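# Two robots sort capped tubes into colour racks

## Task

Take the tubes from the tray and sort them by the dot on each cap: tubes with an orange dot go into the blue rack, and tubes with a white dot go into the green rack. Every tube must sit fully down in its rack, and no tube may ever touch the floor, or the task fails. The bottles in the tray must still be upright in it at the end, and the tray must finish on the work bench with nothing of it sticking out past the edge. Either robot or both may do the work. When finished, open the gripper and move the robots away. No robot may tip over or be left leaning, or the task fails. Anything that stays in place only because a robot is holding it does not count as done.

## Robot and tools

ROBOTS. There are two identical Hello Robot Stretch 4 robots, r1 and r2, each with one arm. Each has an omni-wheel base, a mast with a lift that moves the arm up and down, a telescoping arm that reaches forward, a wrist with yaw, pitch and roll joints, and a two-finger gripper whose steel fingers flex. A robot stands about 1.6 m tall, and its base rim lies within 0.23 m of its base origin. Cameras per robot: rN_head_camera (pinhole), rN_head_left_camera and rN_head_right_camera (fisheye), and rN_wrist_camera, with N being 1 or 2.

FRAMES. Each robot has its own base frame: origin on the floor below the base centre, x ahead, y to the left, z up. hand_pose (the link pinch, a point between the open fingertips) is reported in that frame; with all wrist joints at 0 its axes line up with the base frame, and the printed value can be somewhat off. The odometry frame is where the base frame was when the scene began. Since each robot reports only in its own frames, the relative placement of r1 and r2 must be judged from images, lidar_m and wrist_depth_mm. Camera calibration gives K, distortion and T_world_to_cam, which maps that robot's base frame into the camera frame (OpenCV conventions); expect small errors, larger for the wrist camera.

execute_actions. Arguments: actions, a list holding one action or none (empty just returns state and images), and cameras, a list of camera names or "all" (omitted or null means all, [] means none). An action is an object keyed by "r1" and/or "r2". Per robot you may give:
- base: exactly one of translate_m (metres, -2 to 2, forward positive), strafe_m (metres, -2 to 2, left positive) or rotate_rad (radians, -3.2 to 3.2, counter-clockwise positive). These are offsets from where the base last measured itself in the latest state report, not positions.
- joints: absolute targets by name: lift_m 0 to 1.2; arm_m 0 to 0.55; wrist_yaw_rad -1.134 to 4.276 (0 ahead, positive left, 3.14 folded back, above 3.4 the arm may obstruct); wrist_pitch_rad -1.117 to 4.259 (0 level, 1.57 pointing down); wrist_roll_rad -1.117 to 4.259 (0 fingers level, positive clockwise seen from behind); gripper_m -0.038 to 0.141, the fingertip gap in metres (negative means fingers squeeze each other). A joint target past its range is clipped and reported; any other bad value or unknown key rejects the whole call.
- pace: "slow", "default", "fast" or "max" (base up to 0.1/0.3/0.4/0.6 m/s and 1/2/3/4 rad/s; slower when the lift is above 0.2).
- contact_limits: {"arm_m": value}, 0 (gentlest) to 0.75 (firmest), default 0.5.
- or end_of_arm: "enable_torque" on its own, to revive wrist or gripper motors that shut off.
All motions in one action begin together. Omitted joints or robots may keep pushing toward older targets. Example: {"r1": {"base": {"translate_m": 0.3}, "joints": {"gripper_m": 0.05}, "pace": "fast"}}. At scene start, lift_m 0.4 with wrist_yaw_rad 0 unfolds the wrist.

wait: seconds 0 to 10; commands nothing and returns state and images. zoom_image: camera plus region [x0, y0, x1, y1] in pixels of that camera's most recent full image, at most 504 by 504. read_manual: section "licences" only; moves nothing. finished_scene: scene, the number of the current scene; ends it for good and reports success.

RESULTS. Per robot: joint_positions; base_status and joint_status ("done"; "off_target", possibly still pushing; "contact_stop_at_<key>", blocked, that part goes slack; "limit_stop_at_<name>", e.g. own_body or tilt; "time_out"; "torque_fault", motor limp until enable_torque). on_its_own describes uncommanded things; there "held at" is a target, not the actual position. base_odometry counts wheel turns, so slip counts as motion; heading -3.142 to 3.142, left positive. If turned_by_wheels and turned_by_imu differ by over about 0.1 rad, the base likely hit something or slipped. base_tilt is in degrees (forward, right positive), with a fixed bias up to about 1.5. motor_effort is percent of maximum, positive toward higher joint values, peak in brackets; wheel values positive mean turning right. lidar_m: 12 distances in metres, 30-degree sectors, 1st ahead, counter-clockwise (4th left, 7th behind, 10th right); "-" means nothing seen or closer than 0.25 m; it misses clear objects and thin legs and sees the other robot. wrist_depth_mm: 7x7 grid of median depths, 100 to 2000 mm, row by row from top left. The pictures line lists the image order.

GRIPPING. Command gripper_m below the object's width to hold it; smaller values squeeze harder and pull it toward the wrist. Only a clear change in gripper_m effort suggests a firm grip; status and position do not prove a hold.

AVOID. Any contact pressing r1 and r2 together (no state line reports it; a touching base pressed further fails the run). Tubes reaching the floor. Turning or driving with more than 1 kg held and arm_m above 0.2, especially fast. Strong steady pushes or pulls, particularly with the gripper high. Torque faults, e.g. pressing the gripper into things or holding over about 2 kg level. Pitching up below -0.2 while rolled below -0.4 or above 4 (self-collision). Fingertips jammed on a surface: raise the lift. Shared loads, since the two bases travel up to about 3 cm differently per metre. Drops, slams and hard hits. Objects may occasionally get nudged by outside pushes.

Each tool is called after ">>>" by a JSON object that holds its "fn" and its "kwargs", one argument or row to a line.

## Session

>>> {"fn": "execute_actions", "kwargs": {
  "actions": []
}}

Scene clock: 0.00 s.
r1.base_odometry: x=+0.000 y=+0.000 heading=+0.000 (m, m, rad; r1's odometry frame)
r1.turned_by_wheels: +0.000 (rad since the last result)
r1.turned_by_imu: +0.000 (rad since the last result)
r1.base_tilt: forward=+0.9 right=-0.2 (deg)
r1.lidar_m: 3.62 3.77 1.00 1.06 1.56 2.89 1.29 1.01 0.98 1.07 1.55 3.36
r1.base_status: not commanded
r1.joint_positions: lift_m=+0.145 arm_m=+0.000 wrist_yaw_rad=+3.083 wrist_pitch_rad=-0.010 wrist_roll_rad=+0.004 gripper_m=+0.057
r1.joint_status: not commanded
r1.motor_effort: lift_m=+17 arm_m=-1 wrist_yaw_rad=+0 wrist_pitch_rad=-7 wrist_roll_rad=-2 gripper_m=-2 wheel_0=+0 wheel_1=+0 wheel_2=+0 (%)
r1.hand_pose: x=-0.1115 y=+0.1043 z=+0.3265 quat_wxyz=(+0.029, +0.005, +0.002, +1.000) (m; r1's base frame)
r1.wrist_depth_mm: - 145 1537 - - - - / - 144 1537 - - - - / - 123 172 - - - - / 106 139 212 - - - - / 141 1138 1499 - - - - / 991 1160 1138 1430 1182 1464 1464 / 820 878 778 891 788 904 946
r2.base_odometry: x=+0.000 y=+0.000 heading=+0.000 (m, m, rad; r2's odometry frame)
r2.turned_by_wheels: +0.000 (rad since the last result)
r2.turned_by_imu: +0.000 (rad since the last result)
r2.base_tilt: forward=+0.2 right=-0.2 (deg)
r2.lidar_m: 0.73 0.72 0.86 1.63 3.66 4.38 1.25 1.25 1.50 5.08 1.40 0.85
r2.base_status: not commanded
r2.joint_positions: lift_m=+0.276 arm_m=+0.001 wrist_yaw_rad=+3.131 wrist_pitch_rad=+0.003 wrist_roll_rad=+0.002 gripper_m=+0.057
r2.joint_status: not commanded
r2.motor_effort: lift_m=+19 arm_m=+0 wrist_yaw_rad=+0 wrist_pitch_rad=-7 wrist_roll_rad=+1 gripper_m=-3 wheel_0=+0 wheel_1=+0 wheel_2=+0 (%)
r2.hand_pose: x=-0.1152 y=+0.0906 z=+0.4536 quat_wxyz=(+0.006, -0.001, +0.001, +1.000) (m; r2's base frame)
r2.wrist_depth_mm: - 136 - - - - - / - 123 202 - - - - / - 131 193 - - - - / 135 137 - - - - - / - - - - - - - / 1255 1366 195 1576 202 1661 1708 / 1042 976 1078 137 1025 1138 1138
pictures: r1_head_camera, r1_head_left_camera, r1_head_right_camera, r1_wrist_camera, r2_head_camera, r2_head_left_camera, r2_head_right_camera, r2_wrist_camera
camera_calibration (this result's frames):
r1_wrist_camera: T_world_to_cam=[[0.038239, 0.998408, 0.0414559, -0.111414], [-0.0464526, 0.0432175, -0.997985, 0.382481], [-0.998188, 0.0362362, 0.0480313, 0.0916611], [0, 0, 0, 1]] pos_world=[0.113523, 0.091385, 0.381927]
r2_wrist_camera: T_world_to_cam=[[0.0607464, 0.998117, 0.00849971, -0.103462], [0.0264586, 0.00690226, -0.999626, 0.506709], [-0.997802, 0.0609486, -0.0259895, 0.117282], [0, 0, 0, 1]] pos_world=[0.109902, 0.0926214, 0.510447]
Images, in order (width x height): r1_head_camera 420x560, r1_head_left_camera 420x672, r1_head_right_camera 420x672, r1_wrist_camera 616x392, r2_head_camera 420x560, r2_head_left_camera 420x672, r2_head_right_camera 420x672, r2_wrist_camera 616x392.

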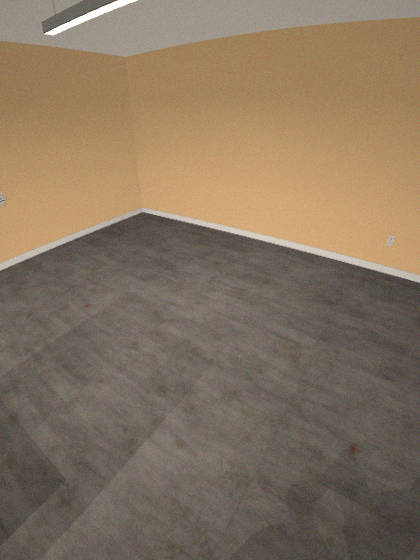

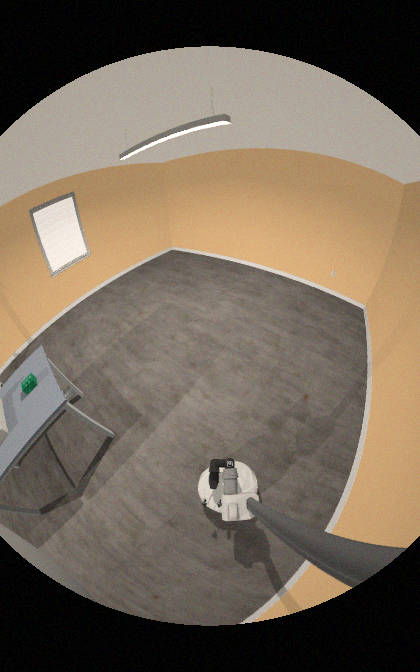

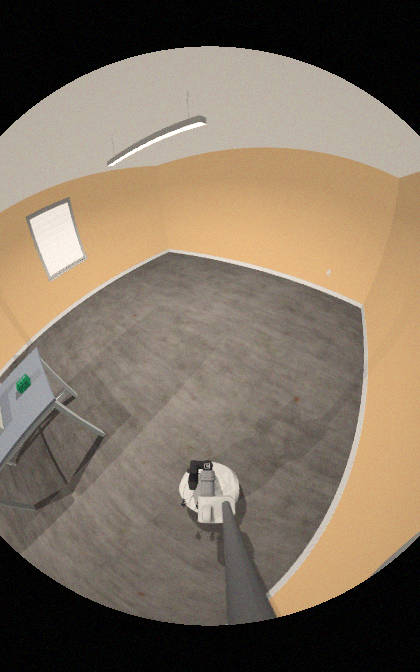

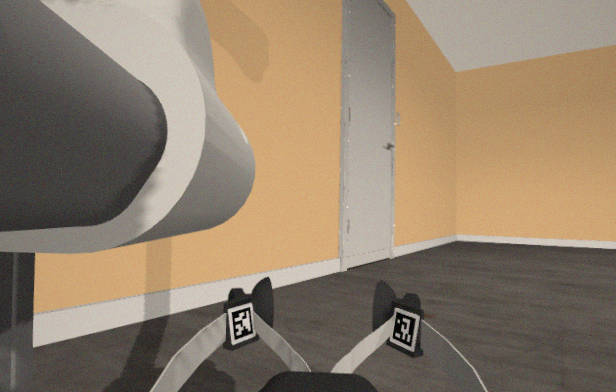

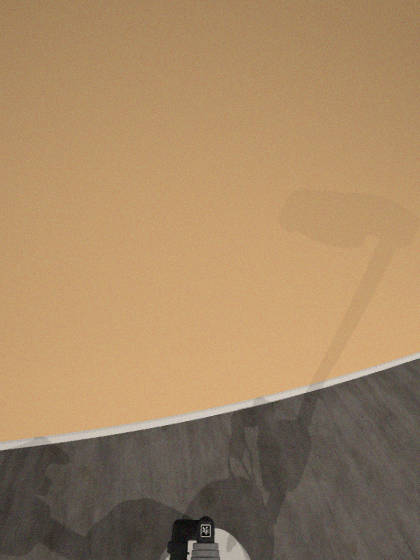

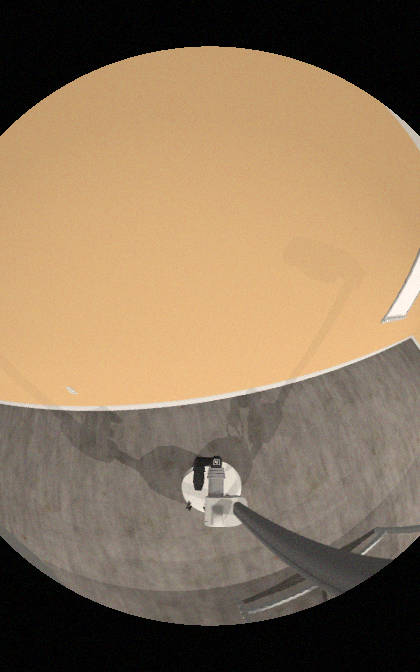

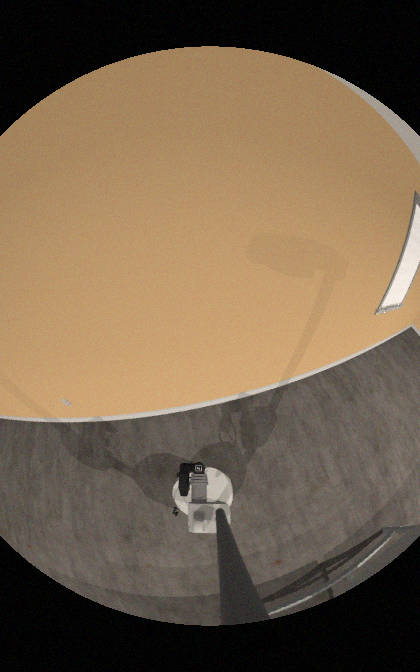

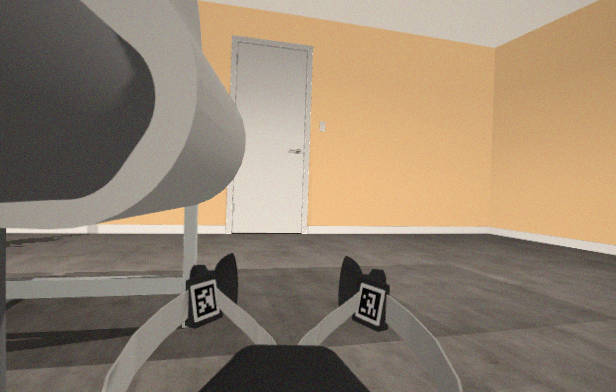

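>>> {"fn": "execute_actions", "kwargs": {
  "actions": [
    {"r1": {"base": {"rotate_rad": 0.96}, "pace": "fast"}, "r2": {"base": {"rotate_rad": -2.88}, "pace": "fast"}}
  ],
  "cameras": ["r1_head_camera", "r2_head_camera", "r1_head_left_camera", "r2_head_left_camera"]
}}

Scene clock: 3.37 s.
r1.base_odometry: x=+0.000 y=+0.000 heading=+0.960 (m, m, rad; r1's odometry frame)
r1.turned_by_wheels: +0.960 (rad since the last result)
r1.turned_by_imu: +0.965 (rad since the last result)
r1.base_tilt: forward=+1.0 right=-0.2 (deg)
r1.lidar_m: 0.99 1.04 1.43 3.78 1.39 1.05 0.99 1.04 1.44 3.34 3.51 3.88
r1.base_status: done
r1.joint_positions: lift_m=+0.145 arm_m=+0.000 wrist_yaw_rad=+3.083 wrist_pitch_rad=-0.010 wrist_roll_rad=+0.004 gripper_m=+0.057
r1.joint_status: not commanded
r1.motor_effort: lift_m=+17(17) arm_m=-1(1) wrist_yaw_rad=-1(0) wrist_pitch_rad=-8(7) wrist_roll_rad=-2(1) gripper_m=-4(2) wheel_0=+0(11) wheel_1=+1(10) wheel_2=+2(8) (%)
r1.hand_pose: x=-0.1115 y=+0.1043 z=+0.3265 quat_wxyz=(+0.029, +0.005, +0.002, +1.000) (m; r1's base frame)
r1.wrist_depth_mm: - 145 1160 1160 1160 1160 1160 / - 144 1138 1138 1160 1160 1160 / - 123 172 1138 1160 1138 1160 / 106 139 212 1138 1138 1138 1138 / 141 1118 1118 1138 1118 1138 1118 / 1098 1118 1118 1118 1118 1118 1138 / 820 866 778 904 788 904 946
r2.base_odometry: x=+0.000 y=+0.000 heading=-2.880 (m, m, rad; r2's odometry frame)
r2.turned_by_wheels: -2.880 (rad since the last result)
r2.turned_by_imu: -2.920 (rad since the last result)
r2.base_tilt: forward=+0.2 right=-0.2 (deg)
r2.lidar_m: 1.21 1.30 1.86 2.61 1.01 0.75 0.72 0.76 1.10 3.33 3.87 4.07
r2.base_status: done
r2.joint_positions: lift_m=+0.276 arm_m=+0.001 wrist_yaw_rad=+3.130 wrist_pitch_rad=+0.003 wrist_roll_rad=+0.002 gripper_m=+0.057
r2.joint_status: not commanded
r2.motor_effort: lift_m=+19(19) arm_m=+0(0) wrist_yaw_rad=+1(3) wrist_pitch_rad=-7(7) wrist_roll_rad=+1(0) gripper_m=-2(3) wheel_0=+0(7) wheel_1=+0(12) wheel_2=-1(9) (%)
r2.hand_pose: x=-0.1152 y=+0.0907 z=+0.4536 quat_wxyz=(+0.006, -0.001, +0.001, +1.000) (m; r2's base frame)
r2.wrist_depth_mm: - 136 842 866 866 866 878 / - 123 202 866 866 878 866 / - 131 194 866 866 866 878 / 135 138 866 854 866 878 878 / 842 854 854 866 866 866 878 / 854 866 195 866 202 878 866 / 842 842 866 137 866 891 891
pictures: r1_head_camera, r1_head_left_camera, r2_head_camera, r2_head_left_camera
Images, in order (width x height): r1_head_camera 420x560, r1_head_left_camera 420x672, r2_head_camera 420x560, r2_head_left_camera 420x672.

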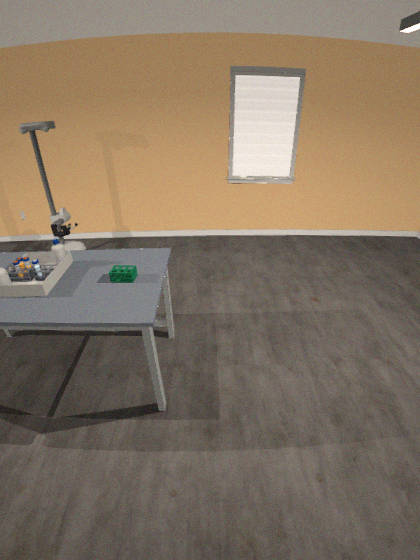

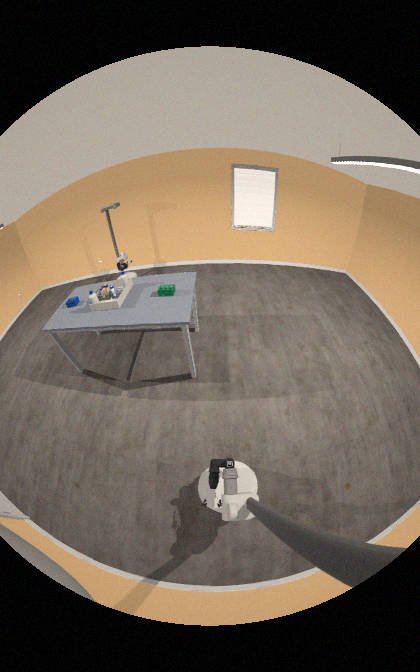

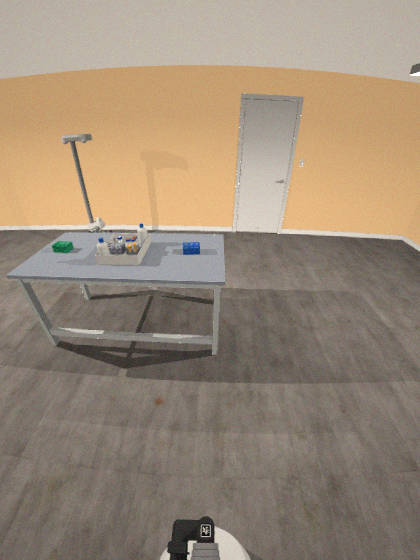

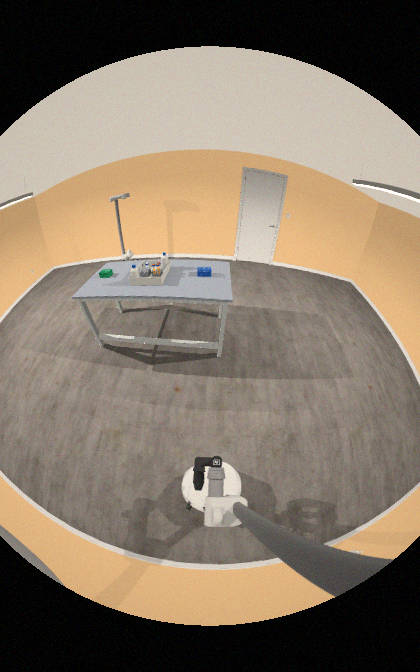

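>>> {"fn": "execute_actions", "kwargs": {
  "actions": [
    {"r1": {"base": {"strafe_m": 1.05}, "pace": "max"}, "r2": {"base": {"strafe_m": 0.68}, "pace": "max"}}
  ],
  "cameras": ["r1_head_camera", "r2_head_camera"]
}}

Scene clock: 7.47 s.
r1.base_odometry: x=-0.860 y=+0.602 heading=+0.960 (m, m, rad; r1's odometry frame)
r1.turned_by_wheels: +0.000 (rad since the last result)
r1.turned_by_imu: +0.000 (rad since the last result)
r1.base_tilt: forward=+1.0 right=+0.0 (deg)
r1.lidar_m: 0.96 1.04 4.46 3.76 1.36 1.02 0.96 1.03 1.45 4.05 4.62 1.01
r1.base_status: done
r1.joint_positions: lift_m=+0.145 arm_m=+0.000 wrist_yaw_rad=+3.083 wrist_pitch_rad=-0.010 wrist_roll_rad=+0.004 gripper_m=+0.057
r1.joint_status: not commanded
r1.motor_effort: lift_m=+18(17) arm_m=-1(1) wrist_yaw_rad=-1(1) wrist_pitch_rad=-9(8) wrist_roll_rad=-2(1) gripper_m=+0(2) wheel_0=+2(13) wheel_1=-2(15) wheel_2=+1(1) (%)
r1.hand_pose: x=-0.1115 y=+0.1043 z=+0.3265 quat_wxyz=(+0.029, +0.005, +0.002, +1.000) (m; r1's base frame)
r1.wrist_depth_mm: - 145 1138 1138 1160 1138 1160 / - 144 1138 1138 1138 1138 1138 / - 123 172 1138 1138 1138 1138 / 106 139 212 1118 1118 1138 1118 / 141 1118 1118 1118 1138 1118 1098 / 1098 1098 1098 1098 1098 1118 1098 / 820 878 778 904 798 904 946
r2.base_odometry: x=+0.176 y=-0.657 heading=-2.880 (m, m, rad; r2's odometry frame)
r2.turned_by_wheels: +0.000 (rad since the last result)
r2.turned_by_imu: -0.001 (rad since the last result)
r2.base_tilt: forward=+0.3 right=-0.2 (deg)
r2.lidar_m: 1.24 1.32 4.51 2.55 0.99 0.74 0.70 0.75 1.06 3.23 4.57 1.28
r2.base_status: done
r2.joint_positions: lift_m=+0.276 arm_m=+0.001 wrist_yaw_rad=+3.130 wrist_pitch_rad=+0.003 wrist_roll_rad=+0.002 gripper_m=+0.057
r2.joint_status: not commanded
r2.motor_effort: lift_m=+19(20) arm_m=+0(0) wrist_yaw_rad=+1(1) wrist_pitch_rad=-7(7) wrist_roll_rad=+1(1) gripper_m=-3(3) wheel_0=+1(13) wheel_1=-1(11) wheel_2=+1(1) (%)
r2.hand_pose: x=-0.1152 y=+0.0906 z=+0.4536 quat_wxyz=(+0.006, -0.001, +0.001, +1.000) (m; r2's base frame)
r2.wrist_depth_mm: - 136 831 842 831 842 854 / - 123 202 831 842 854 854 / - 131 194 854 842 842 854 / 135 138 842 854 854 866 854 / 831 842 842 854 842 854 854 / 831 842 196 842 202 854 866 / 831 831 854 137 866 866 866
pictures: r1_head_camera, r2_head_camera
Images, in order (width x height): r1_head_camera 420x560, r2_head_camera 420x560.

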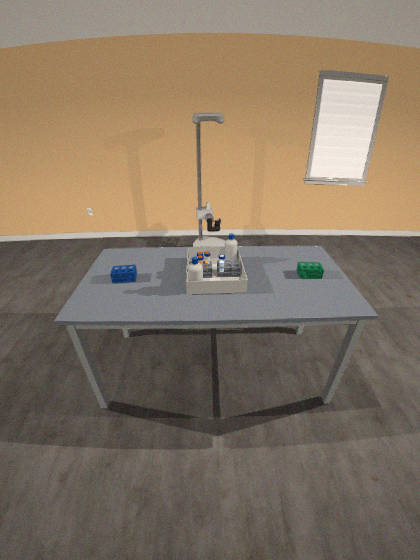

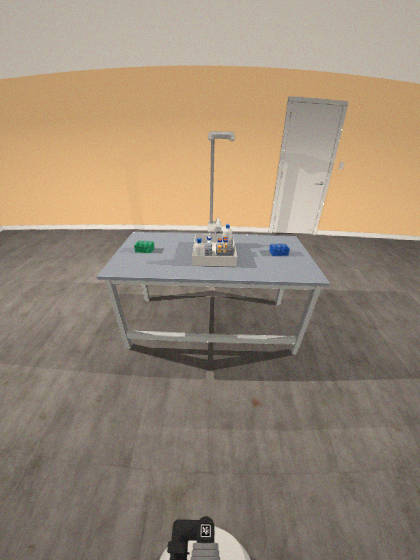

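>>> {"fn": "execute_actions", "kwargs": {
  "actions": [
    {"r1": {"base": {"translate_m": 0.62}, "joints": {"lift_m": 1.15}, "pace": "max"}, "r2": {"base": {"translate_m": 0.92}, "joints": {"lift_m": 1.15}, "pace": "max"}}
  ],
  "cameras": []
}}

>>> {"fn": "execute_actions", "kwargs": {
  "actions": [
    {"r1": {"base": {"translate_m": 0.13}, "joints": {"wrist_yaw_rad": 0, "wrist_pitch_rad": 1.57, "arm_m": 0.38, "gripper_m": 0.07}, "pace": "fast"}, "r2": {"base": {"translate_m": 0.05}, "joints": {"wrist_yaw_rad": 0, "wrist_pitch_rad": 1.57, "arm_m": 0.1, "gripper_m": 0.07}, "pace": "fast"}}
  ],
  "cameras": ["r1_head_left_camera", "r2_head_left_camera", "r1_wrist_camera", "r2_wrist_camera"]
}}

Scene clock: 12.73 s.
r1.base_odometry: x=-0.505 y=+1.110 heading=+0.961 (m, m, rad; r1's odometry frame)
r1.turned_by_wheels: +0.000 (rad since the last result)
r1.turned_by_imu: +0.002 (rad since the last result)
r1.base_tilt: forward=+1.0 right=-0.2 (deg)
r1.lidar_m: 0.36 0.38 0.54 4.33 2.25 1.67 1.60 1.67 2.33 4.44 0.55 0.39
r1.base_status: done
r1.joint_positions: lift_m=+1.150 arm_m=+0.000 wrist_yaw_rad=+3.083 wrist_pitch_rad=-0.011 wrist_roll_rad=+0.004 gripper_m=+0.057
r1.joint_status: all done
r1.motor_effort: lift_m=+21(21) arm_m=-1(1) wrist_yaw_rad=+1(1) wrist_pitch_rad=-5(7) wrist_roll_rad=-1(1) gripper_m=-2(2) wheel_0=+2(9) wheel_1=+0(8) wheel_2=+1(20) (%)
r1.hand_pose: x=-0.1115 y=+0.1043 z=+1.3310 quat_wxyz=(+0.029, +0.005, +0.002, +1.000) (m; r1's base frame)
r1.wrist_depth_mm: - 145 271 271 1808 1808 1808 / - 144 1756 1808 1808 1808 1756 / - 123 172 1756 1808 1708 1756 / 106 139 212 1756 1756 1756 1756 / 141 1756 1756 1756 1756 1708 1756 / 1708 1708 1708 1756 1708 1708 1708 / 1708 1708 1708 1708 1708 1756 1708
r2.base_odometry: x=-0.713 y=-0.895 heading=-2.880 (m, m, rad; r2's odometry frame)
r2.turned_by_wheels: +0.000 (rad since the last result)
r2.turned_by_imu: -0.005 (rad since the last result)
r2.base_tilt: forward=+0.3 right=-0.2 (deg)
r2.lidar_m: 0.35 0.33 0.49 4.34 2.27 1.67 1.62 1.71 2.43 4.41 0.47 0.35
r2.base_status: done
r2.joint_positions: lift_m=+1.150 arm_m=+0.001 wrist_yaw_rad=+3.131 wrist_pitch_rad=+0.003 wrist_roll_rad=+0.002 gripper_m=+0.057
r2.joint_status: all done
r2.motor_effort: lift_m=+21(26) arm_m=+0(0) wrist_yaw_rad=+0(1) wrist_pitch_rad=-7(7) wrist_roll_rad=+1(1) gripper_m=+0(6) wheel_0=-2(7) wheel_1=-1(11) wheel_2=+0(14) (%)
r2.hand_pose: x=-0.1152 y=+0.0906 z=+1.3273 quat_wxyz=(+0.006, -0.001, +0.001, +1.000) (m; r2's base frame)
r2.wrist_depth_mm: - 136 1708 1808 1808 1708 1808 / - 123 202 1756 1808 1808 1756 / - 132 194 1756 1756 1808 1756 / 135 137 1808 1808 1756 1756 1756 / 1756 1708 1756 1756 1756 1808 1808 / 1708 1708 195 1756 202 1808 1808 / 1708 1756 1708 137 1756 1808 1808
pictures: none
No camera images: the call's "cameras" was empty. Leave "cameras" out to get every camera's image.

Scene clock: 15.10 s.
r1.base_odometry: x=-0.431 y=+1.217 heading=+0.961 (m, m, rad; r1's odometry frame)
r1.turned_by_wheels: +0.000 (rad since the last result)
r1.turned_by_imu: +0.000 (rad since the last result)
r1.base_tilt: forward=+1.1 right=-0.1 (deg)
r1.lidar_m: 0.25 0.26 0.34 4.32 2.44 1.81 1.72 1.83 2.55 4.43 0.35 0.25
r1.base_status: done
r1.joint_positions: lift_m=+1.150 arm_m=+0.379 wrist_yaw_rad=+0.000 wrist_pitch_rad=+1.570 wrist_roll_rad=+0.004 gripper_m=+0.070
r1.joint_status: all done
r1.motor_effort: lift_m=+20(21) arm_m=+5(6) wrist_yaw_rad=+0(8) wrist_pitch_rad=+0(4) wrist_roll_rad=-2(1) gripper_m=-2(2) wheel_0=+2(7) wheel_1=+0(7) wheel_2=+0(13) (%)
r1.hand_pose: x=+0.5502 y=-0.0874 z=+1.0395 quat_wxyz=(+0.707, +0.001, +0.707, -0.001) (m; r1's base frame)
r1.wrist_depth_mm: 525 517 500 500 359 496 488 / 525 521 508 504 455 492 488 / 521 517 449 496 462 492 488 / 525 517 445 496 462 492 484 / 517 512 484 496 492 488 484 / 521 512 216 496 421 488 484 / 517 512 500 496 492 484 480
r2.base_odometry: x=-0.761 y=-0.908 heading=-2.880 (m, m, rad; r2's odometry frame)
r2.turned_by_wheels: +0.000 (rad since the last result)
r2.turned_by_imu: +0.000 (rad since the last result)
r2.base_tilt: forward=+0.3 right=-0.2 (deg)
r2.lidar_m: 0.28 0.29 0.41 4.34 2.32 1.73 1.68 1.78 2.50 4.40 0.41 0.27
r2.base_status: done
r2.joint_positions: lift_m=+1.150 arm_m=+0.099 wrist_yaw_rad=+0.000 wrist_pitch_rad=+1.570 wrist_roll_rad=+0.002 gripper_m=+0.070
r2.joint_status: all done
r2.motor_effort: lift_m=+20(21) arm_m=+7(8) wrist_yaw_rad=+1(8) wrist_pitch_rad=-1(3) wrist_roll_rad=+1(0) gripper_m=-1(4) wheel_0=+1(4) wheel_1=+0(3) wheel_2=+0(10) (%)
r2.hand_pose: x=+0.2699 y=-0.0874 z=+1.0396 quat_wxyz=(+0.707, +0.000, +0.707, +0.000) (m; r2's base frame)
r2.wrist_depth_mm: 484 415 492 496 504 508 508 / 488 488 496 500 504 508 521 / 488 492 500 500 504 508 517 / 492 496 500 500 504 512 521 / 1229 1229 1078 1118 1255 1308 1308 / 1229 1229 213 1060 206 1281 1308 / 1255 1229 1229 137 1308 1308 1336
pictures: r1_head_left_camera, r1_wrist_camera, r2_head_left_camera, r2_wrist_camera
camera_calibration (this result's frames):
r1_wrist_camera: T_world_to_cam=[[0.0416606, -0.998909, -0.021111, -0.0863318], [-0.998396, -0.04081, -0.0392364, 0.652922], [0.0383321, 0.0227118, -0.999007, 1.24177], [0, 0, 0, 1]] pos_world=[0.607872, -0.0877947, 1.26433]
r2_wrist_camera: T_world_to_cam=[[0.00875199, -0.998724, 0.0497375, -0.15755], [-0.999717, -0.00763774, 0.0225487, 0.296517], [-0.02214, -0.0499207, -0.998508, 1.26567], [0, 0, 0, 1]] pos_world=[0.325833, -0.0919008, 1.26493]
Images, in order (width x height): r1_head_left_camera 420x672, r1_wrist_camera 616x392, r2_head_left_camera 420x672, r2_wrist_camera 616x392.

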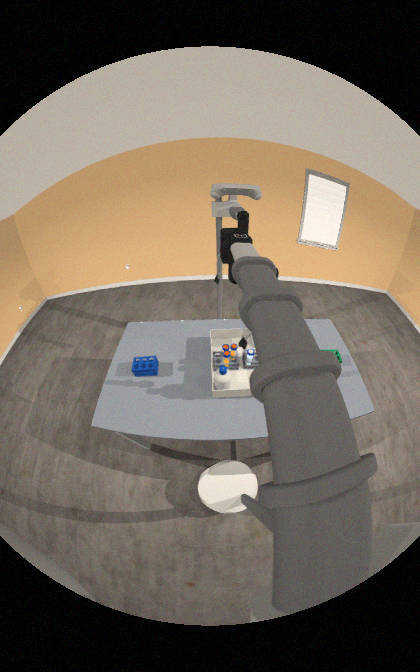

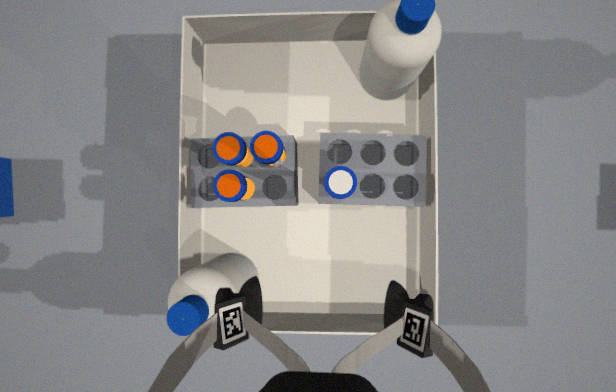

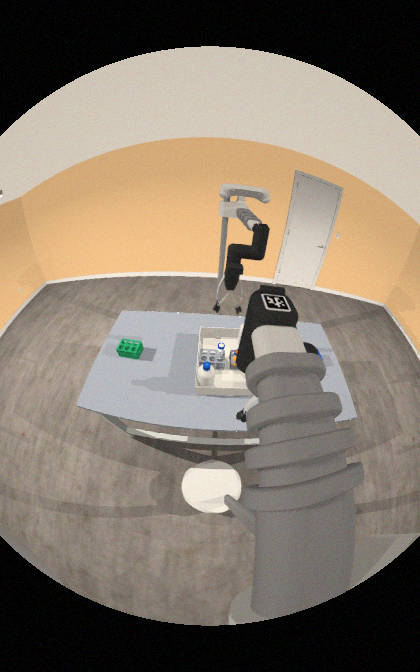

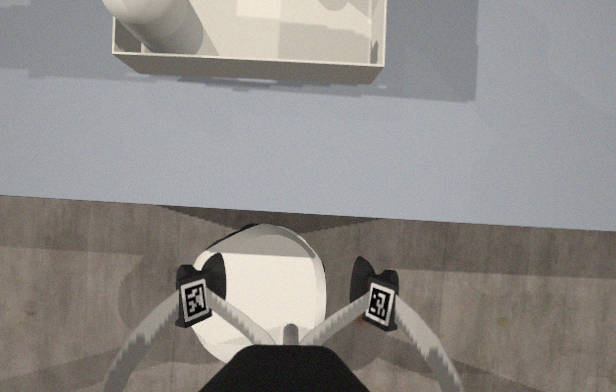

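>>> {"fn": "execute_actions", "kwargs": {
  "actions": [
    {"r1": {"base": {"strafe_m": -0.02}, "joints": {"arm_m": 0.46, "lift_m": 1.03}, "pace": "fast"}, "r2": {"base": {"rotate_rad": -0.054}, "pace": "fast"}}
  ],
  "cameras": ["r1_wrist_camera", "r2_wrist_camera"]
}}

Scene clock: 21.33 s.
r1.base_odometry: x=-0.414 y=+1.205 heading=+0.961 (m, m, rad; r1's odometry frame)
r1.turned_by_wheels: +0.000 (rad since the last result)
r1.turned_by_imu: -0.001 (rad since the last result)
r1.base_tilt: forward=+1.0 right=+0.0 (deg)
r1.lidar_m: 0.25 0.25 0.35 4.33 2.40 1.80 1.73 1.79 2.53 4.40 0.34 0.25
r1.base_status: done
r1.joint_positions: lift_m=+1.030 arm_m=+0.459 wrist_yaw_rad=+0.000 wrist_pitch_rad=+1.570 wrist_roll_rad=+0.004 gripper_m=+0.070
r1.joint_status: all done
r1.motor_effort: lift_m=+14(18) arm_m=+5(4) wrist_yaw_rad=-1(2) wrist_pitch_rad=-1(3) wrist_roll_rad=-1(1) gripper_m=-6(3) wheel_0=+1(9) wheel_1=-1(12) wheel_2=+0(1) (%)
r1.hand_pose: x=+0.6303 y=-0.0874 z=+0.9200 quat_wxyz=(+0.707, +0.001, +0.707, -0.001) (m; r1's base frame)
r1.wrist_depth_mm: 402 394 389 387 238 377 373 / 397 375 387 379 240 375 373 / 399 384 384 379 366 373 370 / 397 340 384 379 373 373 368 / 397 317 319 319 317 370 366 / 394 338 217 375 310 370 366 / 392 336 377 375 368 366 366
r2.base_odometry: x=-0.761 y=-0.908 heading=-2.934 (m, m, rad; r2's odometry frame)
r2.turned_by_wheels: -0.054 (rad since the last result)
r2.turned_by_imu: -0.055 (rad since the last result)
r2.base_tilt: forward=+0.3 right=-0.1 (deg)
r2.lidar_m: 0.28 0.31 0.40 4.33 2.46 1.77 1.68 1.74 2.33 4.41 0.43 0.31
r2.base_status: done
r2.joint_positions: lift_m=+1.150 arm_m=+0.099 wrist_yaw_rad=+0.000 wrist_pitch_rad=+1.570 wrist_roll_rad=+0.002 gripper_m=+0.070
r2.joint_status: not commanded
r2.motor_effort: lift_m=+20(20) arm_m=+7(7) wrist_yaw_rad=+0(0) wrist_pitch_rad=+1(1) wrist_roll_rad=+1(1) gripper_m=-2(4) wheel_0=+1(2) wheel_1=+1(4) wheel_2=+0(5) (%)
r2.hand_pose: x=+0.2699 y=-0.0874 z=+1.0396 quat_wxyz=(+0.707, +0.000, +0.707, +0.000) (m; r2's base frame)
r2.wrist_depth_mm: 484 399 488 496 504 512 512 / 484 488 492 496 508 508 517 / 492 492 492 496 504 517 512 / 488 496 500 504 504 512 517 / 1229 1205 1042 1098 1281 1281 1308 / 1229 1229 214 1060 206 1336 1281 / 1229 1229 1255 137 1281 1281 1281
pictures: r1_wrist_camera, r2_wrist_camera
camera_calibration (this result's frames):
r1_wrist_camera: T_world_to_cam=[[0.0413958, -0.99892, -0.0211003, -0.0920311], [-0.998397, -0.0405399, -0.0394959, 0.728389], [0.0385978, 0.0227014, -0.998997, 1.1192], [0, 0, 0, 1]] pos_world=[0.687833, -0.0878104, 1.1449]
r2_wrist_camera: T_world_to_cam=[[0.00869787, -0.998724, 0.0497375, -0.157535], [-0.999717, -0.00758357, 0.0225486, 0.296517], [-0.0221426, -0.0499195, -0.998508, 1.26567], [0, 0, 0, 1]] pos_world=[0.325829, -0.0919039, 1.26493]
Images, in order (width x height): r1_wrist_camera 616x392, r2_wrist_camera 616x392.

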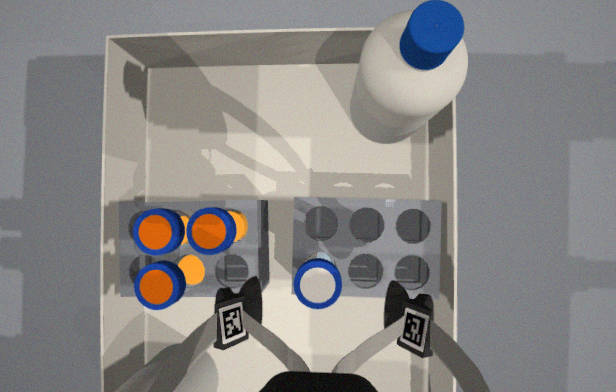

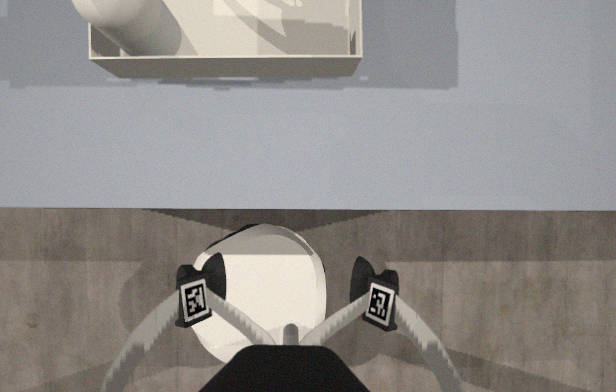

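>>> {"fn": "execute_actions", "kwargs": {
  "actions": [
    {"r1": {"base": {"strafe_m": 0.005}, "joints": {"lift_m": 0.98}, "pace": "fast"}}
  ],
  "cameras": ["r1_wrist_camera"]
}}

Scene clock: 22.90 s.
r1.base_odometry: x=-0.418 y=+1.208 heading=+0.961 (m, m, rad; r1's odometry frame)
r1.turned_by_wheels: +0.000 (rad since the last result)
r1.turned_by_imu: +0.000 (rad since the last result)
r1.base_tilt: forward=+0.9 right=+0.0 (deg)
r1.lidar_m: 0.25 0.25 0.38 4.32 2.44 1.80 1.73 1.82 2.50 4.38 0.37 0.25
r1.base_status: done
r1.joint_positions: lift_m=+0.980 arm_m=+0.459 wrist_yaw_rad=+0.000 wrist_pitch_rad=+1.570 wrist_roll_rad=+0.004 gripper_m=+0.070
r1.joint_status: all done
r1.motor_effort: lift_m=+14(15) arm_m=+5(5) wrist_yaw_rad=-2(3) wrist_pitch_rad=+0(2) wrist_roll_rad=-1(1) gripper_m=+1(2) wheel_0=+0(6) wheel_1=-2(5) wheel_2=+0(3) (%)
r1.hand_pose: x=+0.6302 y=-0.0874 z=+0.8700 quat_wxyz=(+0.707, +0.001, +0.707, -0.001) (m; r1's base frame)
r1.wrist_depth_mm: 349 301 301 301 190 183 324 / 345 338 336 330 228 251 322 / 345 338 334 330 324 324 322 / 343 312 330 329 324 320 320 / 342 218 270 267 266 291 319 / 340 211 217 206 263 297 317 / 340 327 329 324 319 294 317
r2.base_odometry: x=-0.761 y=-0.908 heading=-2.934 (m, m, rad; r2's odometry frame)
r2.turned_by_wheels: +0.000 (rad since the last result)
r2.turned_by_imu: +0.000 (rad since the last result)
r2.base_tilt: forward=+0.2 right=-0.2 (deg)
r2.lidar_m: 0.27 0.29 0.39 4.34 2.48 1.77 1.67 1.73 2.35 4.40 0.41 0.30
r2.base_status: not commanded
r2.joint_positions: lift_m=+1.150 arm_m=+0.099 wrist_yaw_rad=+0.000 wrist_pitch_rad=+1.570 wrist_roll_rad=+0.002 gripper_m=+0.070
r2.joint_status: not commanded
r2.motor_effort: lift_m=+20(20) arm_m=+7(7) wrist_yaw_rad=+0(1) wrist_pitch_rad=+0(1) wrist_roll_rad=+1(1) gripper_m=-2(2) wheel_0=+1(1) wheel_1=+1(1) wheel_2=+0(0) (%)
r2.hand_pose: x=+0.2699 y=-0.0874 z=+1.0396 quat_wxyz=(+0.707, +0.000, +0.707, +0.000) (m; r2's base frame)
r2.wrist_depth_mm: 484 399 492 492 508 508 512 / 488 488 496 500 504 508 517 / 488 492 496 500 508 512 512 / 488 496 496 504 512 517 521 / 1229 1255 1060 1098 1255 1281 1308 / 1205 1229 213 1060 205 1308 1281 / 1229 1255 1255 137 1281 1308 1281
pictures: r1_wrist_camera
camera_calibration (this result's frames):
r1_wrist_camera: T_world_to_cam=[[0.0413947, -0.99892, -0.0211019, -0.0930844], [-0.998399, -0.0405395, -0.0394572, 0.726373], [0.0385591, 0.0227014, -0.998998, 1.06924], [0, 0, 0, 1]] pos_world=[0.687833, -0.0878104, 1.09487]
Images, in order (width x height): r1_wrist_camera 616x392.

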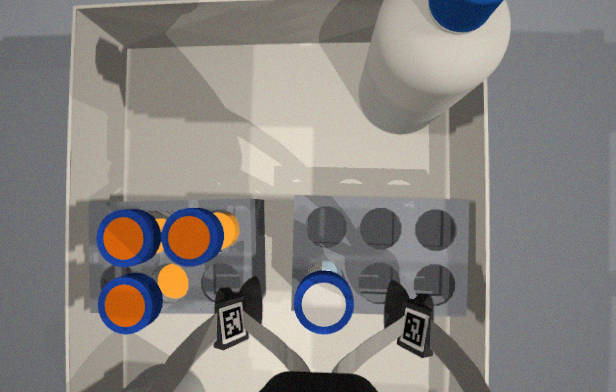

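>>> {"fn": "execute_actions", "kwargs": {
  "actions": [
    {"r1": {"joints": {"gripper_m": 0.012}, "pace": "fast"}, "r2": {"joints": {"arm_m": 0.25, "lift_m": 1.08}, "pace": "fast"}}
  ],
  "cameras": ["r1_wrist_camera"]
}}

>>> {"fn": "execute_actions", "kwargs": {
  "actions": [
    {"r1": {"joints": {"lift_m": 1.06}, "pace": "fast"}}
  ],
  "cameras": ["r1_wrist_camera", "r1_head_right_camera", "r2_wrist_camera"]
}}

>>> {"fn": "zoom_image", "kwargs": {
  "camera": "r1_wrist_camera",
  "region": [220, 190, 440, 350]
}}

Scene clock: 27.33 s.
r1.base_odometry: x=-0.418 y=+1.208 heading=+0.961 (m, m, rad; r1's odometry frame)
r1.turned_by_wheels: +0.000 (rad since the last result)
r1.turned_by_imu: -0.001 (rad since the last result)
r1.base_tilt: forward=+1.1 right=-0.2 (deg)
r1.lidar_m: 0.25 0.27 0.35 4.32 2.42 1.83 1.73 1.82 2.53 4.40 0.35 0.25
r1.base_status: not commanded
r1.joint_positions: lift_m=+0.980 arm_m=+0.459 wrist_yaw_rad=+0.000 wrist_pitch_rad=+1.570 wrist_roll_rad=+0.004 gripper_m=+0.012
r1.joint_status: all done
r1.motor_effort: lift_m=+14(14) arm_m=+5(5) wrist_yaw_rad=-1(1) wrist_pitch_rad=+1(0) wrist_roll_rad=-1(2) gripper_m=-11(12) wheel_0=+0(0) wheel_1=-2(2) wheel_2=+0(0) (%)
r1.hand_pose: x=+0.6302 y=-0.0874 z=+0.8700 quat_wxyz=(+0.707, +0.001, +0.707, -0.001) (m; r1's base frame)
r1.wrist_depth_mm: 349 300 301 303 191 183 324 / 347 338 334 330 228 251 324 / 345 338 332 329 325 324 322 / 343 310 332 329 324 320 319 / 343 219 270 268 266 291 319 / 340 211 271 198 262 298 317 / 340 327 327 324 319 271 317
r2.base_odometry: x=-0.761 y=-0.908 heading=-2.934 (m, m, rad; r2's odometry frame)
r2.turned_by_wheels: +0.000 (rad since the last result)
r2.turned_by_imu: +0.000 (rad since the last result)
r2.base_tilt: forward=+0.2 right=-0.2 (deg)
r2.lidar_m: 0.28 0.29 0.40 4.34 2.45 1.77 1.68 1.75 2.37 4.40 0.44 0.29
r2.base_status: not commanded
r2.joint_positions: lift_m=+1.080 arm_m=+0.249 wrist_yaw_rad=+0.000 wrist_pitch_rad=+1.570 wrist_roll_rad=+0.002 gripper_m=+0.070
r2.joint_status: all done
r2.motor_effort: lift_m=+17(23) arm_m=+7(8) wrist_yaw_rad=+1(2) wrist_pitch_rad=+0(1) wrist_roll_rad=+1(1) gripper_m=-4(3) wheel_0=+1(1) wheel_1=+1(1) wheel_2=+0(0) (%)
r2.hand_pose: x=+0.4199 y=-0.0874 z=+0.9699 quat_wxyz=(+0.707, +0.000, +0.707, +0.000) (m; r2's base frame)
r2.wrist_depth_mm: 364 364 375 368 433 436 439 / 364 418 421 430 433 439 442 / 278 353 424 430 436 442 442 / 418 424 430 433 439 439 445 / 421 427 430 436 439 442 445 / 424 424 213 436 206 449 452 / 1160 1182 976 137 1229 1229 1255
pictures: r1_wrist_camera
camera_calibration (this result's frames):
r1_wrist_camera: T_world_to_cam=[[0.0413947, -0.99892, -0.0211019, -0.0930844], [-0.998399, -0.0405396, -0.0394572, 0.726373], [0.0385591, 0.0227014, -0.998998, 1.06924], [0, 0, 0, 1]] pos_world=[0.687834, -0.0878104, 1.09487]
Images, in order (width x height): r1_wrist_camera 616x392.

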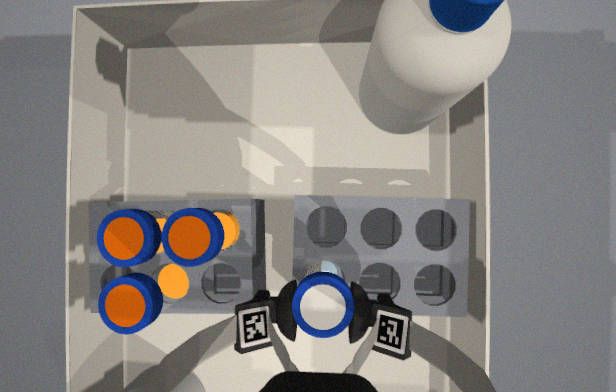

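Scene clock: 28.43 s.
r1.base_odometry: x=-0.418 y=+1.208 heading=+0.961 (m, m, rad; r1's odometry frame)
r1.turned_by_wheels: +0.000 (rad since the last result)
r1.turned_by_imu: +0.000 (rad since the last result)
r1.base_tilt: forward=+1.0 right=+0.0 (deg)
r1.lidar_m: 0.25 0.25 0.35 4.34 2.47 1.80 1.74 1.83 2.53 4.40 0.36 0.26
r1.base_status: not commanded
r1.joint_positions: lift_m=+1.060 arm_m=+0.459 wrist_yaw_rad=+0.000 wrist_pitch_rad=+1.570 wrist_roll_rad=+0.004 gripper_m=+0.012
r1.joint_status: all done
r1.motor_effort: lift_m=+21(22) arm_m=+5(5) wrist_yaw_rad=-1(1) wrist_pitch_rad=+0(1) wrist_roll_rad=-2(2) gripper_m=-10(10) wheel_0=+0(0) wheel_1=-1(2) wheel_2=+0(0) (%)
r1.hand_pose: x=+0.6302 y=-0.0874 z=+0.9494 quat_wxyz=(+0.707, +0.001, +0.707, -0.001) (m; r1's base frame)
r1.wrist_depth_mm: 433 427 421 415 410 407 402 / 430 418 415 410 266 402 402 / 427 418 413 410 373 402 402 / 427 415 413 410 404 402 397 / 424 384 349 353 345 399 397 / 424 413 349 198 340 399 394 / 421 375 342 402 364 397 392
r2.base_odometry: x=-0.761 y=-0.908 heading=-2.934 (m, m, rad; r2's odometry frame)
r2.turned_by_wheels: +0.000 (rad since the last result)
r2.turned_by_imu: +0.000 (rad since the last result)
r2.base_tilt: forward=+0.2 right=-0.2 (deg)
r2.lidar_m: 0.28 0.29 0.40 4.34 2.48 1.77 1.67 1.75 2.37 4.37 0.45 0.30
r2.base_status: not commanded
r2.joint_positions: lift_m=+1.080 arm_m=+0.249 wrist_yaw_rad=+0.000 wrist_pitch_rad=+1.570 wrist_roll_rad=+0.002 gripper_m=+0.070
r2.joint_status: not commanded
r2.motor_effort: lift_m=+17(17) arm_m=+7(7) wrist_yaw_rad=+0(1) wrist_pitch_rad=+0(0) wrist_roll_rad=+1(1) gripper_m=-2(4) wheel_0=+1(1) wheel_1=+1(1) wheel_2=+0(0) (%)
r2.hand_pose: x=+0.4199 y=-0.0874 z=+0.9699 quat_wxyz=(+0.707, +0.000, +0.707, +0.000) (m; r2's base frame)
r2.wrist_depth_mm: 364 364 375 366 433 439 439 / 364 418 421 430 433 436 442 / 281 351 424 430 436 442 445 / 418 424 424 430 439 442 445 / 427 427 430 436 439 442 445 / 424 430 213 436 206 445 449 / 1182 1160 991 137 1205 1229 1229
pictures: r1_head_right_camera, r1_wrist_camera, r2_wrist_camera
camera_calibration (this result's frames):
r1_wrist_camera: T_world_to_cam=[[0.041394, -0.99892, -0.0211031, -0.0914061], [-0.9984, -0.0405395, -0.0394273, 0.729475], [0.0385292, 0.0227014, -0.999, 1.14863], [0, 0, 0, 1]] pos_world=[0.687835, -0.0878104, 1.17431]
r2_wrist_camera: T_world_to_cam=[[0.00864711, -0.998725, 0.0497373, -0.155351], [-0.999717, -0.00753178, 0.0225682, 0.44801], [-0.0221648, -0.0499184, -0.998507, 1.1994], [0, 0, 0, 1]] pos_world=[0.475811, -0.0919068, 1.19522]
Images, in order (width x height): r1_head_right_camera 420x672, r1_wrist_camera 616x392, r2_wrist_camera 616x392.

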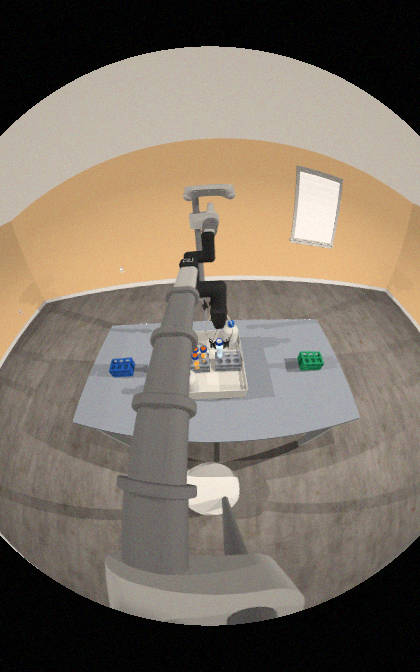

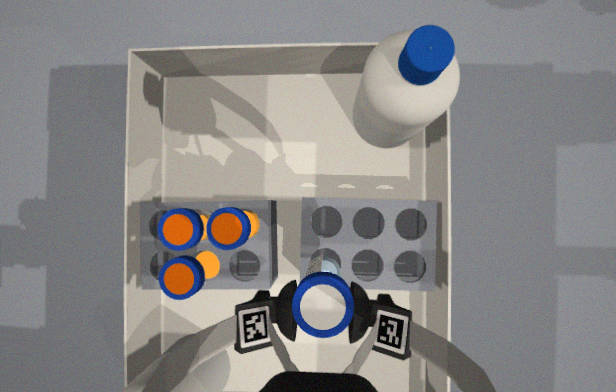

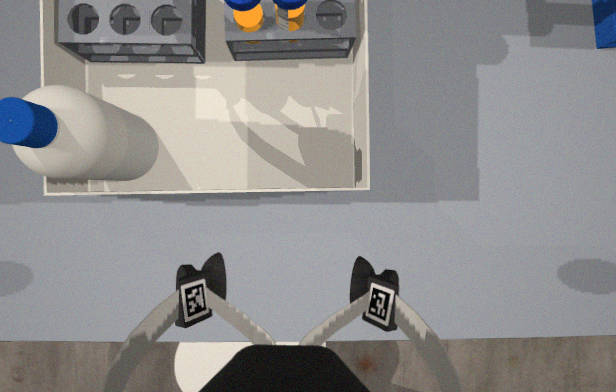

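Region (220, 190, 440, 350) of r1_wrist_camera's 616x392 image, scaled by 2.291; it fills the top 367 rows of this view, and the rest is white.

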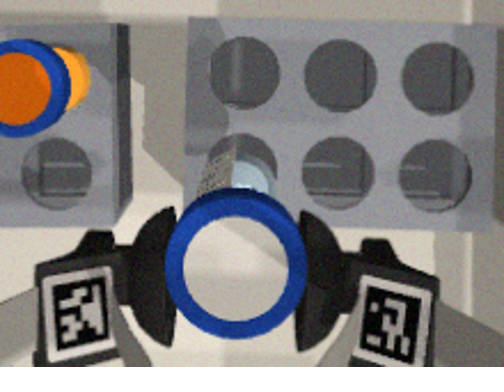

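>>> {"fn": "execute_actions", "kwargs": {
  "actions": [
    {"r1": {"base": {"strafe_m": -0.438}, "joints": {"arm_m": 0.439}, "pace": "fast"}, "r2": {"joints": {"arm_m": 0.495, "lift_m": 1.03}, "pace": "slow"}}
  ],
  "cameras": ["r1_wrist_camera", "r2_wrist_camera"]
}}

>>> {"fn": "zoom_image", "kwargs": {
  "camera": "r1_wrist_camera",
  "region": [220, 190, 440, 350]
}}

Scene clock: 33.83 s.
r1.base_odometry: x=-0.060 y=+0.957 heading=+0.961 (m, m, rad; r1's odometry frame)
r1.turned_by_wheels: +0.000 (rad since the last result)
r1.turned_by_imu: +0.000 (rad since the last result)
r1.base_tilt: forward=+0.9 right=-0.1 (deg)
r1.lidar_m: 0.25 0.25 0.33 1.02 2.45 1.82 1.74 1.82 2.54 3.95 0.36 0.25
r1.base_status: done
r1.joint_positions: lift_m=+1.060 arm_m=+0.440 wrist_yaw_rad=+0.000 wrist_pitch_rad=+1.570 wrist_roll_rad=+0.004 gripper_m=+0.012
r1.joint_status: all done
r1.motor_effort: lift_m=+20(21) arm_m=-5(6) wrist_yaw_rad=-1(3) wrist_pitch_rad=-3(1) wrist_roll_rad=-2(2) gripper_m=-11(13) wheel_0=+2(11) wheel_1=-1(11) wheel_2=+0(3) (%)
r1.hand_pose: x=+0.6110 y=-0.0874 z=+0.9495 quat_wxyz=(+0.707, +0.001, +0.707, -0.001) (m; r1's base frame)
r1.wrist_depth_mm: 430 427 421 418 410 407 402 / 418 424 418 413 407 404 402 / 415 421 418 413 407 404 399 / 415 424 415 410 407 402 399 / 415 418 415 407 347 399 397 / 413 418 413 198 342 397 397 / 413 418 410 407 399 394 394
r2.base_odometry: x=-0.761 y=-0.908 heading=-2.934 (m, m, rad; r2's odometry frame)
r2.turned_by_wheels: +0.000 (rad since the last result)
r2.turned_by_imu: +0.000 (rad since the last result)
r2.base_tilt: forward=+0.3 right=-0.2 (deg)
r2.lidar_m: 0.29 0.30 0.41 4.34 2.49 1.77 1.67 1.73 2.37 4.41 0.43 0.30
r2.base_status: not commanded
r2.joint_positions: lift_m=+1.030 arm_m=+0.494 wrist_yaw_rad=+0.000 wrist_pitch_rad=+1.570 wrist_roll_rad=+0.002 gripper_m=+0.070
r2.joint_status: all done
r2.motor_effort: lift_m=+17(19) arm_m=+8(7) wrist_yaw_rad=+0(0) wrist_pitch_rad=+0(0) wrist_roll_rad=+1(1) gripper_m=-2(2) wheel_0=+1(1) wheel_1=+1(1) wheel_2=+0(0) (%)
r2.hand_pose: x=+0.6648 y=-0.0874 z=+0.9200 quat_wxyz=(+0.707, +0.001, +0.707, -0.001) (m; r2's base frame)
r2.wrist_depth_mm: 343 349 351 202 379 389 392 / 364 370 375 239 382 387 392 / 366 373 375 377 384 389 394 / 364 370 377 377 387 392 392 / 312 325 320 322 387 389 397 / 342 319 213 324 206 394 399 / 340 370 379 137 392 394 399
pictures: r1_wrist_camera, r2_wrist_camera
camera_calibration (this result's frames):
r1_wrist_camera: T_world_to_cam=[[0.0412807, -0.998925, -0.0211069, -0.0905379], [-0.998408, -0.0404282, -0.0393369, 0.710231], [0.0384412, 0.0226971, -0.999003, 1.14947], [0, 0, 0, 1]] pos_world=[0.66865, -0.0878169, 1.17435]
r2_wrist_camera: T_world_to_cam=[[0.00855094, -0.998726, 0.0497373, -0.15492], [-0.999718, -0.00743551, 0.0225682, 0.694013], [-0.0221696, -0.0499163, -0.998507, 1.15494], [0, 0, 0, 1]] pos_world=[0.720746, -0.0919122, 1.14526]
Images, in order (width x height): r1_wrist_camera 616x392, r2_wrist_camera 616x392.

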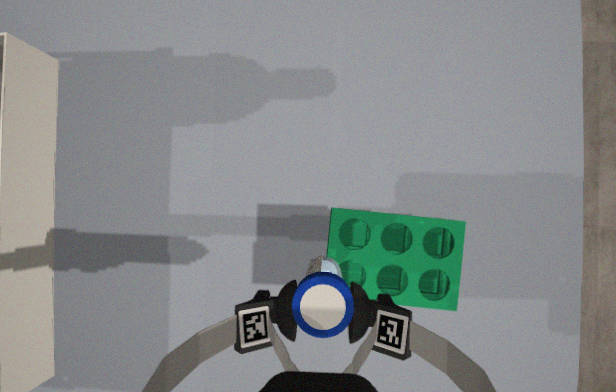

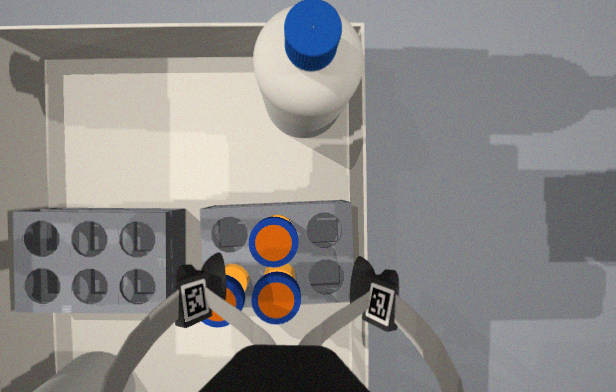

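Region (220, 190, 440, 350) of r1_wrist_camera's 616x392 image, scaled by 2.291; it fills the top 367 rows of this view, and the rest is white.

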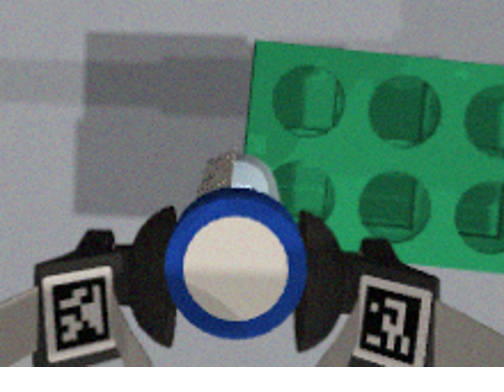

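>>> {"fn": "execute_actions", "kwargs": {
  "actions": [
    {"r1": {"base": {"strafe_m": -0.025}, "joints": {"arm_m": 0.430}, "pace": "fast"}, "r2": {"base": {"strafe_m": 0.010}, "joints": {"arm_m": 0.511, "gripper_m": 0.06}, "pace": "fast"}}
  ],
  "cameras": ["r1_wrist_camera", "r2_wrist_camera"]
}}

>>> {"fn": "zoom_image", "kwargs": {
  "camera": "r1_wrist_camera",
  "region": [220, 190, 440, 350]
}}

Scene clock: 36.67 s.
r1.base_odometry: x=-0.039 y=+0.943 heading=+0.961 (m, m, rad; r1's odometry frame)
r1.turned_by_wheels: +0.000 (rad since the last result)
r1.turned_by_imu: +0.000 (rad since the last result)
r1.base_tilt: forward=+0.9 right=-0.1 (deg)
r1.lidar_m: 0.25 0.25 0.35 1.01 2.46 1.81 1.74 1.80 2.54 3.94 0.34 0.25
r1.base_status: done
r1.joint_positions: lift_m=+1.060 arm_m=+0.431 wrist_yaw_rad=+0.000 wrist_pitch_rad=+1.570 wrist_roll_rad=+0.004 gripper_m=+0.012
r1.joint_status: all done
r1.motor_effort: lift_m=+20(21) arm_m=-5(6) wrist_yaw_rad=+1(2) wrist_pitch_rad=-2(0) wrist_roll_rad=-1(2) gripper_m=-7(10) wheel_0=+0(8) wheel_1=+1(10) wheel_2=+0(6) (%)
r1.hand_pose: x=+0.6020 y=-0.0874 z=+0.9495 quat_wxyz=(+0.707, +0.001, +0.707, -0.001) (m; r1's base frame)
r1.wrist_depth_mm: 433 427 421 415 410 404 402 / 430 427 421 415 410 407 402 / 430 421 418 413 410 404 768 / 427 421 415 413 407 402 768 / 424 421 413 404 347 399 768 / 421 418 415 198 343 397 1118 / 421 415 410 404 399 394 1138
r2.base_odometry: x=-0.759 y=-0.918 heading=-2.934 (m, m, rad; r2's odometry frame)
r2.turned_by_wheels: +0.000 (rad since the last result)
r2.turned_by_imu: +0.000 (rad since the last result)
r2.base_tilt: forward=+0.3 right=-0.2 (deg)
r2.lidar_m: 0.26 0.29 0.40 4.33 2.46 1.76 1.68 1.74 2.37 4.41 0.45 0.30
r2.base_status: done
r2.joint_positions: lift_m=+1.030 arm_m=+0.510 wrist_yaw_rad=+0.000 wrist_pitch_rad=+1.570 wrist_roll_rad=+0.002 gripper_m=+0.060
r2.joint_status: all done
r2.motor_effort: lift_m=+17(17) arm_m=+8(8) wrist_yaw_rad=-1(0) wrist_pitch_rad=+0(0) wrist_roll_rad=+1(1) gripper_m=-5(3) wheel_0=+1(6) wheel_1=+1(4) wheel_2=+0(0) (%)
r2.hand_pose: x=+0.6808 y=-0.0874 z=+0.9200 quat_wxyz=(+0.707, +0.001, +0.707, -0.001) (m; r2's base frame)
r2.wrist_depth_mm: 368 370 375 379 382 384 389 / 353 368 373 236 384 387 389 / 359 373 377 342 384 387 392 / 359 373 375 379 387 392 394 / 317 319 332 322 387 394 397 / 314 317 197 262 202 394 394 / 343 375 379 137 392 397 399
pictures: r1_wrist_camera, r2_wrist_camera
camera_calibration (this result's frames):
r1_wrist_camera: T_world_to_cam=[[0.0412559, -0.998926, -0.0211092, -0.0901484], [-0.998411, -0.0404046, -0.0392803, 0.701175], [0.0383852, 0.0226962, -0.999005, 1.14985], [0, 0, 0, 1]] pos_world=[0.659642, -0.0878182, 1.17435]
r2_wrist_camera: T_world_to_cam=[[0.00855348, -0.998726, 0.0497368, -0.155058], [-0.999716, -0.00743476, 0.0226345, 0.709976], [-0.0222359, -0.0499163, -0.998506, 1.15534], [0, 0, 0, 1]] pos_world=[0.736791, -0.0919123, 1.14525]
Images, in order (width x height): r1_wrist_camera 616x392, r2_wrist_camera 616x392.

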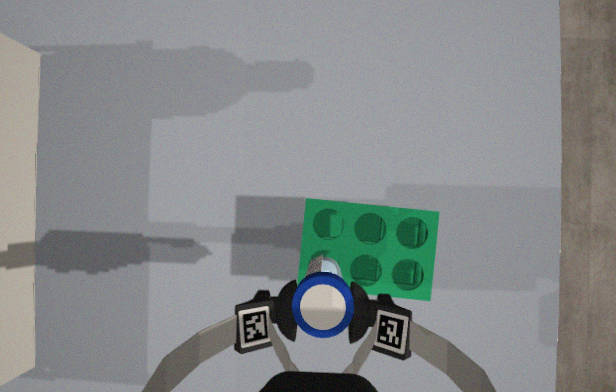

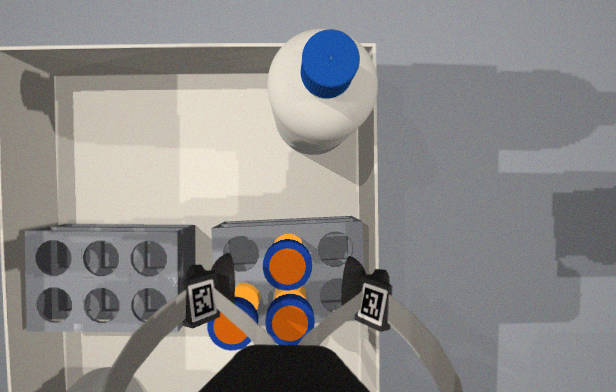

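Region (220, 190, 440, 350) of r1_wrist_camera's 616x392 image, scaled by 2.291; it fills the top 367 rows of this view, and the rest is white.

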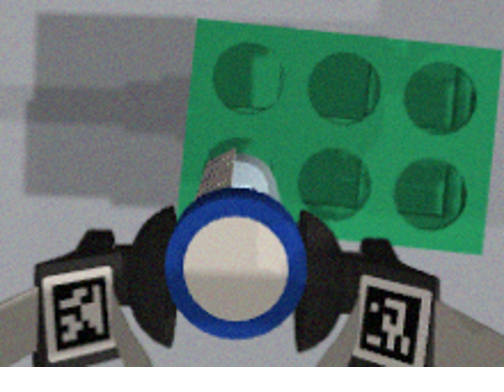

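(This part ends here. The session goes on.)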